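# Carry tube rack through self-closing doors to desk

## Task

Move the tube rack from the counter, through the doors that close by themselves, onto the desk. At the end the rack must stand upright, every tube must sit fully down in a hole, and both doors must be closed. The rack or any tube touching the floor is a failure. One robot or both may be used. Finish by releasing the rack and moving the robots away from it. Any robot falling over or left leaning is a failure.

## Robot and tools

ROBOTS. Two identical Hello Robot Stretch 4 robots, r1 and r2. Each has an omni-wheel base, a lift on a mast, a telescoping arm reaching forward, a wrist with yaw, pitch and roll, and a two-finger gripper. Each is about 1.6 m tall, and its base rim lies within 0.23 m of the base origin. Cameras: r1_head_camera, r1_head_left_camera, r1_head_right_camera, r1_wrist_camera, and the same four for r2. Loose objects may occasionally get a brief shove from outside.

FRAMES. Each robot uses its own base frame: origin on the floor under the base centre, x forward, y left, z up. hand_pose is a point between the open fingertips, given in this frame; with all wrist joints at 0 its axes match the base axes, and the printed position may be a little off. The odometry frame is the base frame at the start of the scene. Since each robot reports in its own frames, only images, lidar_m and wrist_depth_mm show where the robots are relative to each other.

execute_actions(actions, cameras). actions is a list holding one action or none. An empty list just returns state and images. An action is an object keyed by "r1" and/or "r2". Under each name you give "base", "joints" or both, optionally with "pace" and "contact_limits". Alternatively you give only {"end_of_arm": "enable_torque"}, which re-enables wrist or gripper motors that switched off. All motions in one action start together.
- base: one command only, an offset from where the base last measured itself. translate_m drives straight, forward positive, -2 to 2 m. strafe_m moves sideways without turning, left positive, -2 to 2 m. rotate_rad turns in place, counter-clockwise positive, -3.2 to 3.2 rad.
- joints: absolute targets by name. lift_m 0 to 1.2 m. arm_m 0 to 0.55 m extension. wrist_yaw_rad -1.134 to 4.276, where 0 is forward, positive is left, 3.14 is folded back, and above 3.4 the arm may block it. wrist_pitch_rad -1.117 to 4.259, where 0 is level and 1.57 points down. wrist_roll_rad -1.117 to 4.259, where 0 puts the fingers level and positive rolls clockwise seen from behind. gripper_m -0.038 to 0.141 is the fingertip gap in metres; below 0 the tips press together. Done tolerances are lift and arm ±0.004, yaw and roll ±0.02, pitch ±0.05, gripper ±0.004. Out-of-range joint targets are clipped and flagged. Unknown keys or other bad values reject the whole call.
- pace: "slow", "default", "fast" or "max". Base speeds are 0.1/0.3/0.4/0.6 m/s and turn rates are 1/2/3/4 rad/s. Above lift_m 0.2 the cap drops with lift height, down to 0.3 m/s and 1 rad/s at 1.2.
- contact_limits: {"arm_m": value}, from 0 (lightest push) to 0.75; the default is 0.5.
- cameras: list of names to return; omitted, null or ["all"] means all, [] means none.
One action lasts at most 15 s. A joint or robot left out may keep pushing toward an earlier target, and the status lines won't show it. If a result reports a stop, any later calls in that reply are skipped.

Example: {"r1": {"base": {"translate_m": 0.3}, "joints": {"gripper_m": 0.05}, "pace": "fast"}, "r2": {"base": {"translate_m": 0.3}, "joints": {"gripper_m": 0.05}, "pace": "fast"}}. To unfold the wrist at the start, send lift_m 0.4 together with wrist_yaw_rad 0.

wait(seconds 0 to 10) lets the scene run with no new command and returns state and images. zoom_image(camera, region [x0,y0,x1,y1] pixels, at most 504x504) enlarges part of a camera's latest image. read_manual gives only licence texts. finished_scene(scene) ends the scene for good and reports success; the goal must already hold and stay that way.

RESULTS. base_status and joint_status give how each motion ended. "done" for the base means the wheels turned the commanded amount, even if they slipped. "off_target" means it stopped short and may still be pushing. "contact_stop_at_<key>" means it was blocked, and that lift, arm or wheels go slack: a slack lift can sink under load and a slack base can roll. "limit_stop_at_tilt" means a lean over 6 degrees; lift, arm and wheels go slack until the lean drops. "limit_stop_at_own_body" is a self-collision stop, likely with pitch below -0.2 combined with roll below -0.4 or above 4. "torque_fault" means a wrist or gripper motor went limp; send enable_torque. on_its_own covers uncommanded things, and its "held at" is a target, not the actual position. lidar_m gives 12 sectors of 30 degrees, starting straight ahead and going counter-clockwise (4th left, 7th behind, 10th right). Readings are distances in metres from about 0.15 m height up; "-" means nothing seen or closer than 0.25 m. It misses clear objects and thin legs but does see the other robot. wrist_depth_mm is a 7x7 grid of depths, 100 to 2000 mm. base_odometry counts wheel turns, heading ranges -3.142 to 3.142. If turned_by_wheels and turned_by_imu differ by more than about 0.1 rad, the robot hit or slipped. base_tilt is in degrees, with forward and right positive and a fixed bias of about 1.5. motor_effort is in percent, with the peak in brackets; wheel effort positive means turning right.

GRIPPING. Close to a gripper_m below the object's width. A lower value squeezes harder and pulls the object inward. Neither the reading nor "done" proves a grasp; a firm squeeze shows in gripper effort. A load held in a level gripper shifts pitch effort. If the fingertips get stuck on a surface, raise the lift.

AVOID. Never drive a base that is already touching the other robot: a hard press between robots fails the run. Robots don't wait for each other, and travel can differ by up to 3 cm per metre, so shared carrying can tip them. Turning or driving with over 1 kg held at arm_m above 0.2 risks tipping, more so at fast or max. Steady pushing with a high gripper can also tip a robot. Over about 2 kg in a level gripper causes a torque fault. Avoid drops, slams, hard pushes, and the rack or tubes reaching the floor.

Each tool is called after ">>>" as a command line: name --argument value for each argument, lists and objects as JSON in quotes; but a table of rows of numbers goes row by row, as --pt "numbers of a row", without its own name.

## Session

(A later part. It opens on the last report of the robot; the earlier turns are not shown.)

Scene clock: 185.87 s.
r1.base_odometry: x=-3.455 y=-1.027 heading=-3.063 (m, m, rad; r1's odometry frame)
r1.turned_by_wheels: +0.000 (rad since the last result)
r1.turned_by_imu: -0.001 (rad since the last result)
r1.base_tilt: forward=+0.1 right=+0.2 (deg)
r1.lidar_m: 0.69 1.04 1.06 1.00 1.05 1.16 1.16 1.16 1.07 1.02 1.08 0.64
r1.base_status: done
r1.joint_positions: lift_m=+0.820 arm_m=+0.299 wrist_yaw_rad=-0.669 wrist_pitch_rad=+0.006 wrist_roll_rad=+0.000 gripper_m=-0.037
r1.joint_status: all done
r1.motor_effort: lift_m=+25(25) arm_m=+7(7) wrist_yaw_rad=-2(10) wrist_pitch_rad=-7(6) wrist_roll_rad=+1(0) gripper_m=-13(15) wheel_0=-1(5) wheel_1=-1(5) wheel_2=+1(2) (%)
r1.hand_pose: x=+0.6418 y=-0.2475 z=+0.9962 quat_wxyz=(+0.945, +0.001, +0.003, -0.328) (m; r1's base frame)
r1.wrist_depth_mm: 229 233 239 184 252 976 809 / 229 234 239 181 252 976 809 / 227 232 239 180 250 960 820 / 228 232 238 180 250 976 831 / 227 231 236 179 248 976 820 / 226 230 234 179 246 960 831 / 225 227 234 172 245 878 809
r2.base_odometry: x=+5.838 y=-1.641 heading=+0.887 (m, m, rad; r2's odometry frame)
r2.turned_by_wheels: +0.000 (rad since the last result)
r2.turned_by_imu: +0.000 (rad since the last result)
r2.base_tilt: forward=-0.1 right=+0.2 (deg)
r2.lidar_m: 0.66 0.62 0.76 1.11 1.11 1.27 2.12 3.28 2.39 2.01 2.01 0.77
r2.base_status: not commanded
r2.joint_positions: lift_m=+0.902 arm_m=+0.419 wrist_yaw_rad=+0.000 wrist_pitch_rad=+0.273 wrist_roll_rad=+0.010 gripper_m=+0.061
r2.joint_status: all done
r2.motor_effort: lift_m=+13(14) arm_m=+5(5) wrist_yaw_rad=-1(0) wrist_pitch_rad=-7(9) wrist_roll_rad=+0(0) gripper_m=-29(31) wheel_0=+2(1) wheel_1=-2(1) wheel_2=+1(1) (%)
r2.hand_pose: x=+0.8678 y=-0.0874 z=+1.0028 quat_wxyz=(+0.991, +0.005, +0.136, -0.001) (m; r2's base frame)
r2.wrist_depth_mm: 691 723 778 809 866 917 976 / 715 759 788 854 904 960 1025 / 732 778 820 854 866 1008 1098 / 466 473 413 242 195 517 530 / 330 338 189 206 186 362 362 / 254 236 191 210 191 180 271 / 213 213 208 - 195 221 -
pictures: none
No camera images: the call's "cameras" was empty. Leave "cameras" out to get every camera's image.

>>> execute_actions --actions '[{"r1":{"joints":{"gripper_m":0.10}},"r2":{"joints":{"gripper_m":0.141}}}]' --cameras '["r1_wrist_camera","r2_wrist_camera"]'

Scene clock: 188.13 s.
r1.base_odometry: x=-3.455 y=-1.027 heading=-3.063 (m, m, rad; r1's odometry frame)
r1.turned_by_wheels: +0.000 (rad since the last result)
r1.turned_by_imu: -0.001 (rad since the last result)
r1.base_tilt: forward=+0.0 right=+0.2 (deg)
r1.lidar_m: 0.92 1.09 1.05 1.00 1.06 1.15 1.15 1.17 1.05 1.01 1.09 0.84
r1.base_status: not commanded
r1.joint_positions: lift_m=+0.820 arm_m=+0.299 wrist_yaw_rad=-0.670 wrist_pitch_rad=+0.006 wrist_roll_rad=+0.000 gripper_m=+0.100
r1.joint_status: all done
r1.motor_effort: lift_m=+24(24) arm_m=+6(6) wrist_yaw_rad=+0(2) wrist_pitch_rad=-6(5) wrist_roll_rad=+0(0) gripper_m=-2(17) wheel_0=-2(1) wheel_1=-1(1) wheel_2=+1(1) (%)
r1.hand_pose: x=+0.6416 y=-0.2477 z=+0.9962 quat_wxyz=(+0.944, +0.001, +0.003, -0.329) (m; r1's base frame)
r1.wrist_depth_mm: 384 410 452 488 1078 931 820 / 382 410 449 488 1098 960 820 / 387 413 449 484 1078 960 820 / 379 413 449 488 1060 960 831 / 384 410 442 484 1042 946 842 / 377 402 219 484 211 960 820 / 382 397 433 145 1042 904 809
r2.base_odometry: x=+5.838 y=-1.641 heading=+0.887 (m, m, rad; r2's odometry frame)
r2.turned_by_wheels: +0.000 (rad since the last result)
r2.turned_by_imu: +0.000 (rad since the last result)
r2.base_tilt: forward=-0.1 right=+0.1 (deg)
r2.lidar_m: 0.65 0.65 0.76 1.13 1.11 1.28 2.11 3.30 2.41 2.02 1.99 0.79
r2.base_status: not commanded
r2.joint_positions: lift_m=+0.902 arm_m=+0.419 wrist_yaw_rad=+0.000 wrist_pitch_rad=+0.272 wrist_roll_rad=+0.010 gripper_m=+0.141
r2.joint_status: all done
r2.motor_effort: lift_m=+13(13) arm_m=+5(5) wrist_yaw_rad=+2(2) wrist_pitch_rad=-5(8) wrist_roll_rad=+0(0) gripper_m=-1(30) wheel_0=+1(1) wheel_1=-1(1) wheel_2=+0(1) (%)
r2.hand_pose: x=+0.8679 y=-0.0874 z=+1.0031 quat_wxyz=(+0.991, +0.005, +0.136, -0.001) (m; r2's base frame)
r2.wrist_depth_mm: 691 732 759 820 866 931 976 / 715 759 809 866 904 976 1042 / 723 778 820 891 878 991 1098 / 469 477 418 421 213 521 539 / 332 338 206 230 211 359 366 / 256 251 227 219 211 250 274 / 215 214 224 - 218 221 -
pictures: r1_wrist_camera, r2_wrist_camera
Images, in order (width x height): r1_wrist_camera 616x392, r2_wrist_camera 616x392.

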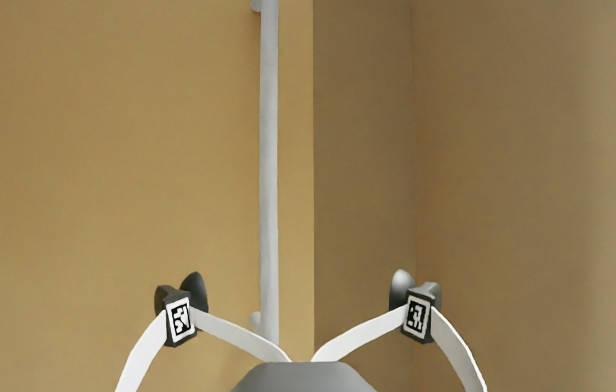

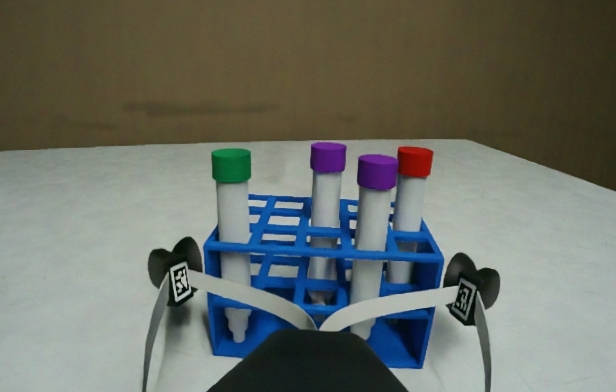

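>>> execute_actions --actions '[{"r1":{"joints":{"arm_m":0.0}},"r2":{"base":{"translate_m":-0.25},"joints":{"arm_m":0.05}}}]'

Scene clock: 190.53 s.
r1.base_odometry: x=-3.455 y=-1.027 heading=-3.063 (m, m, rad; r1's odometry frame)
r1.turned_by_wheels: +0.000 (rad since the last result)
r1.turned_by_imu: -0.001 (rad since the last result)
r1.base_tilt: forward=+0.0 right=+0.2 (deg)
r1.lidar_m: 1.09 1.14 1.04 0.99 1.05 1.15 1.15 1.19 1.06 1.03 1.08 1.11
r1.base_status: not commanded
r1.joint_positions: lift_m=+0.820 arm_m=+0.001 wrist_yaw_rad=-0.670 wrist_pitch_rad=+0.006 wrist_roll_rad=+0.000 gripper_m=+0.100
r1.joint_status: all done
r1.motor_effort: lift_m=+25(24) arm_m=-7(7) wrist_yaw_rad=+1(1) wrist_pitch_rad=-7(6) wrist_roll_rad=+1(1) gripper_m=-1(1) wheel_0=-2(2) wheel_1=-1(1) wheel_2=+1(1) (%)
r1.hand_pose: x=+0.3439 y=-0.2477 z=+0.9961 quat_wxyz=(+0.944, +0.001, +0.003, -0.329) (m; r1's base frame)
r1.wrist_depth_mm: 798 891 1060 1255 1160 960 809 / 798 891 1025 1229 1182 960 820 / 778 891 1042 1255 1182 946 831 / 788 891 1025 1255 1182 946 820 / 778 878 1060 1229 1160 946 809 / 778 866 220 1255 212 931 820 / 788 842 1008 145 1138 904 820
r2.base_odometry: x=+5.680 y=-1.835 heading=+0.887 (m, m, rad; r2's odometry frame)
r2.turned_by_wheels: +0.000 (rad since the last result)
r2.turned_by_imu: +0.001 (rad since the last result)
r2.base_tilt: forward=-0.2 right=+0.2 (deg)
r2.lidar_m: 0.89 0.88 1.03 1.06 1.04 1.28 1.97 3.06 2.51 2.09 2.08 1.06
r2.base_status: done
r2.joint_positions: lift_m=+0.902 arm_m=+0.051 wrist_yaw_rad=+0.000 wrist_pitch_rad=+0.272 wrist_roll_rad=+0.010 gripper_m=+0.141
r2.joint_status: all done
r2.motor_effort: lift_m=+13(13) arm_m=-5(4) wrist_yaw_rad=+2(1) wrist_pitch_rad=-6(5) wrist_roll_rad=+0(0) gripper_m=+0(0) wheel_0=-2(9) wheel_1=+1(5) wheel_2=-2(13) (%)
r2.hand_pose: x=+0.4996 y=-0.0875 z=+1.0030 quat_wxyz=(+0.991, +0.005, +0.136, -0.001) (m; r2's base frame)
r2.wrist_depth_mm: 1160 1205 1281 1366 1430 1499 1661 / 1205 1281 1336 1397 1537 1618 1756 / 809 809 842 788 904 960 1808 / 1308 1397 1499 1618 1618 1808 1921 / 1366 1464 1576 1618 1756 1921 - / 1430 1537 1661 1708 1618 1661 1808 / 1255 1397 1499 - 1464 1464 1499
pictures: r1_head_camera, r1_head_left_camera, r1_head_right_camera, r1_wrist_camera, r2_head_camera, r2_head_left_camera, r2_head_right_camera, r2_wrist_camera
Images, in order (width x height): r1_head_camera 420x560, r1_head_left_camera 420x672, r1_head_right_camera 420x672, r1_wrist_camera 616x392, r2_head_camera 420x560, r2_head_left_camera 420x672, r2_head_right_camera 420x672, r2_wrist_camera 616x392.

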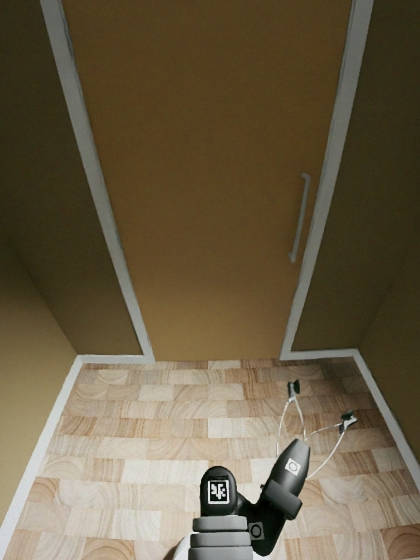

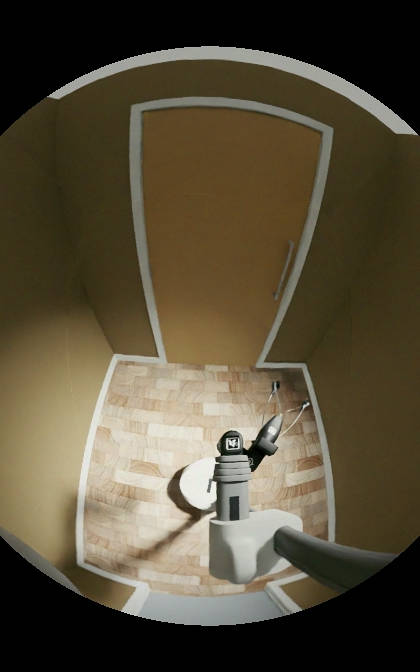

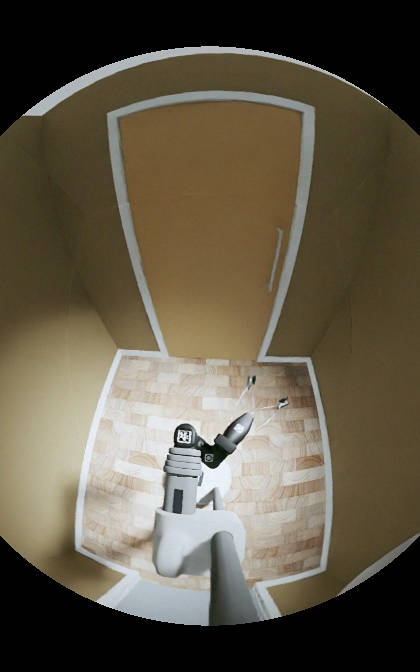

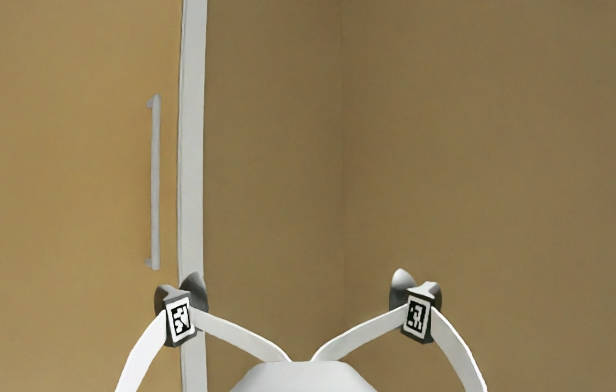

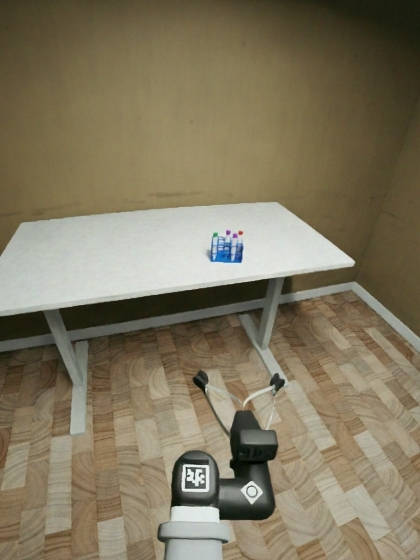

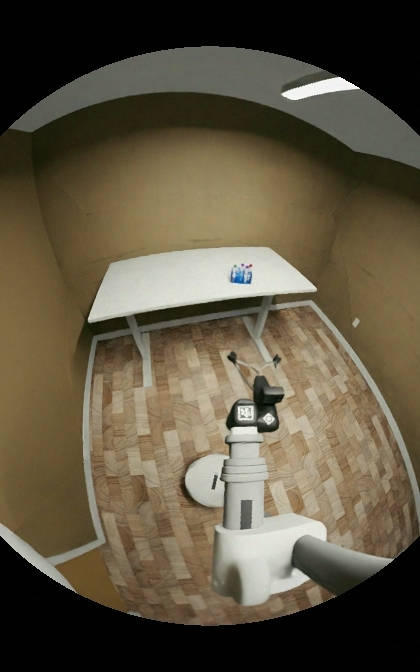

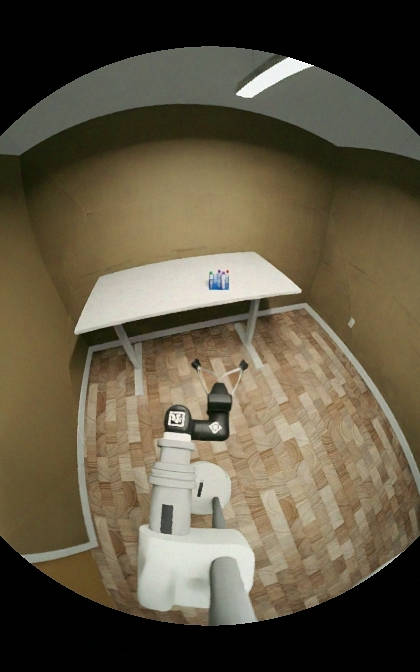

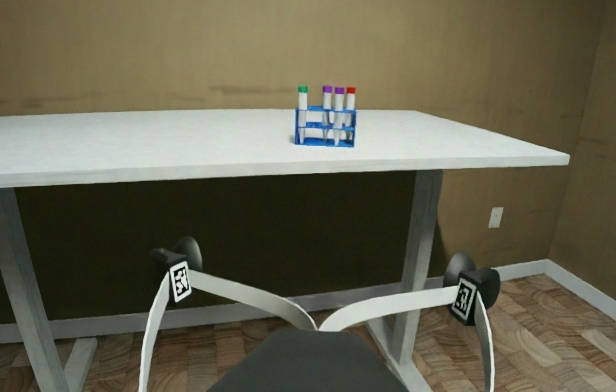

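>>> zoom_image --camera "r2_wrist_camera" --region '[270, 70, 380, 160]'

>>> wait --seconds 2

Region (270, 70, 380, 160) of r2_wrist_camera's 616x392 image, scaled by 4.582; it fills the top 412 rows of this view, and the rest is white.

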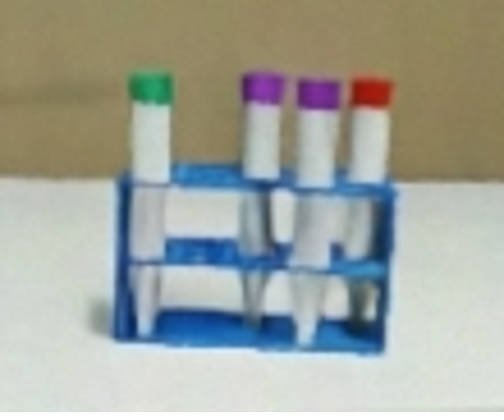

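Scene clock: 192.77 s.
r1.base_odometry: x=-3.455 y=-1.027 heading=-3.063 (m, m, rad; r1's odometry frame)
r1.turned_by_wheels: +0.000 (rad since the last result)
r1.turned_by_imu: -0.001 (rad since the last result)
r1.base_tilt: forward=-0.1 right=+0.2 (deg)
r1.lidar_m: 1.09 1.16 1.02 0.98 1.08 1.16 1.16 1.15 1.07 1.02 1.07 1.10
r1.base_status: not commanded
r1.joint_positions: lift_m=+0.820 arm_m=+0.001 wrist_yaw_rad=-0.670 wrist_pitch_rad=+0.006 wrist_roll_rad=+0.000 gripper_m=+0.100
r1.joint_status: all done
r1.motor_effort: lift_m=+25(24) arm_m=-7(7) wrist_yaw_rad=+1(1) wrist_pitch_rad=-7(6) wrist_roll_rad=+0(1) gripper_m=+0(1) wheel_0=-1(2) wheel_1=-1(1) wheel_2=+1(1) (%)
r1.hand_pose: x=+0.3439 y=-0.2477 z=+0.9961 quat_wxyz=(+0.944, +0.001, +0.003, -0.329) (m; r1's base frame)
r1.wrist_depth_mm: 798 904 1060 1255 1160 946 809 / 788 878 1042 1255 1160 946 820 / 809 878 1042 1255 1182 946 831 / 798 891 1078 1229 1182 946 831 / 788 891 1060 1255 1229 946 831 / 788 866 219 1255 210 960 820 / 788 842 1008 145 1160 878 809
r2.base_odometry: x=+5.680 y=-1.835 heading=+0.887 (m, m, rad; r2's odometry frame)
r2.turned_by_wheels: +0.000 (rad since the last result)
r2.turned_by_imu: +0.000 (rad since the last result)
r2.base_tilt: forward=-0.2 right=+0.2 (deg)
r2.lidar_m: 0.89 0.88 1.03 1.04 1.04 1.29 1.97 3.05 2.51 2.11 2.07 1.05
r2.base_status: done
r2.joint_positions: lift_m=+0.902 arm_m=+0.051 wrist_yaw_rad=+0.000 wrist_pitch_rad=+0.272 wrist_roll_rad=+0.010 gripper_m=+0.141
r2.joint_status: all done
r2.motor_effort: lift_m=+13(13) arm_m=-5(4) wrist_yaw_rad=+1(1) wrist_pitch_rad=-6(5) wrist_roll_rad=+0(0) gripper_m=+0(0) wheel_0=-1(9) wheel_1=+1(5) wheel_2=-2(13) (%)
r2.hand_pose: x=+0.4996 y=-0.0875 z=+1.0030 quat_wxyz=(+0.991, +0.005, +0.136, -0.001) (m; r2's base frame)
r2.wrist_depth_mm: 1160 1205 1281 1336 1464 1537 1708 / 1182 1255 1336 1397 1537 1618 1708 / 798 820 831 788 917 960 1808 / 1336 1397 1464 1618 1661 1808 1983 / 1366 1430 1576 1661 1756 1921 - / 1430 1537 1537 1756 1576 1708 1756 / 1281 1397 1499 - 1397 1430 1499
wait: 2.00 s; at rest by 0.03 s
pictures: r1_head_camera, r1_head_left_camera, r1_head_right_camera, r1_wrist_camera, r2_head_camera, r2_head_left_camera, r2_head_right_camera, r2_wrist_camera
Images, in order (width x height): r1_head_camera 420x560, r1_head_left_camera 420x672, r1_head_right_camera 420x672, r1_wrist_camera 616x392, r2_head_camera 420x560, r2_head_left_camera 420x672, r2_head_right_camera 420x672, r2_wrist_camera 616x392.

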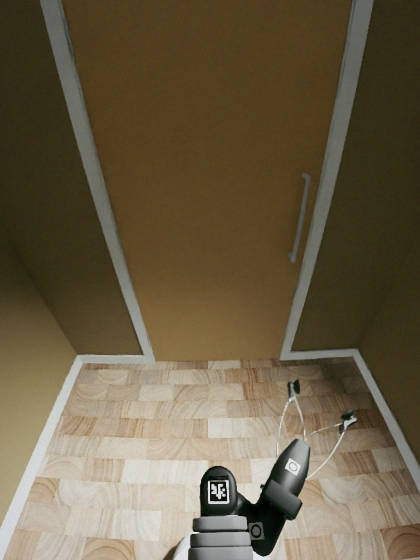

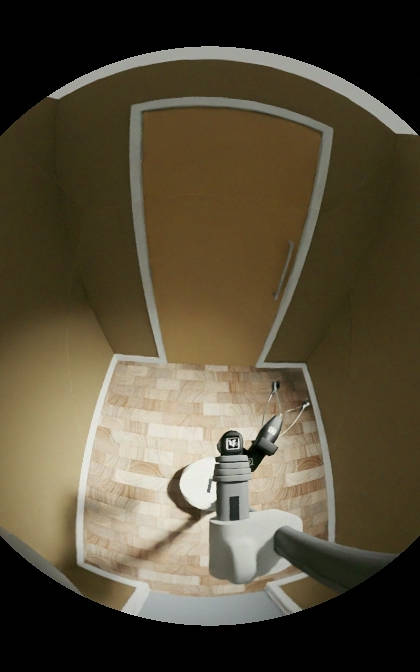

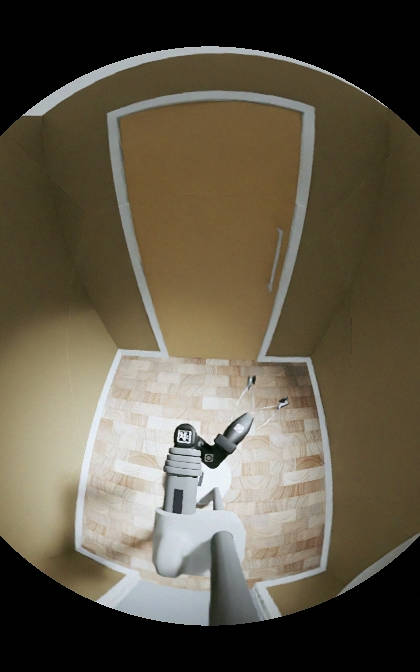

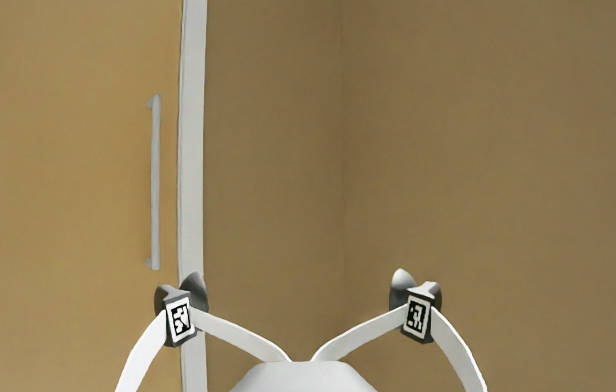

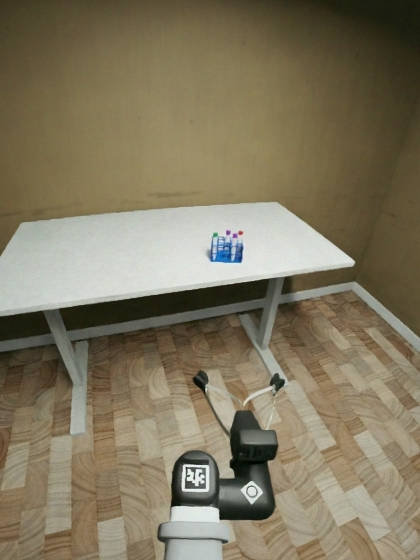

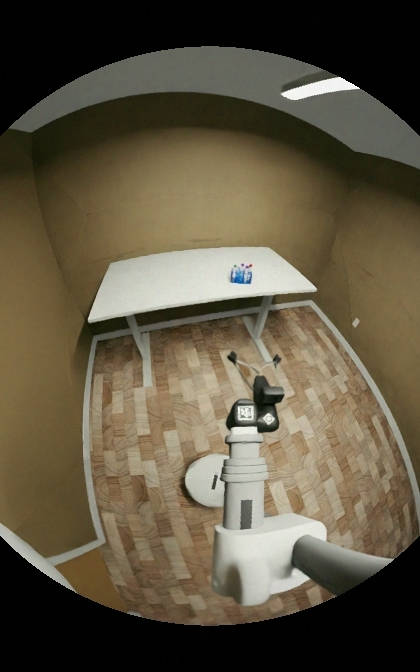

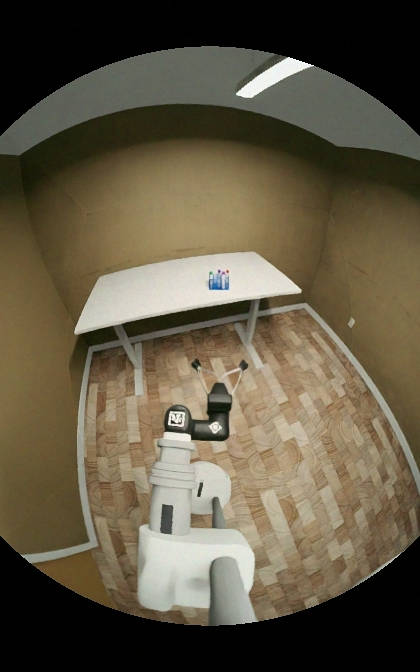

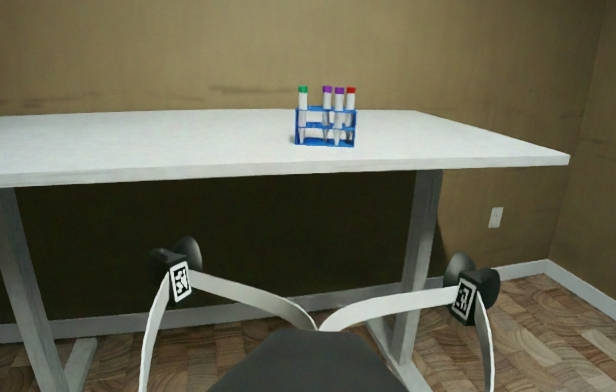

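All tubes are seated and both doors are shut.

>>> finished_scene --scene 2

The scene is finished: the task was done.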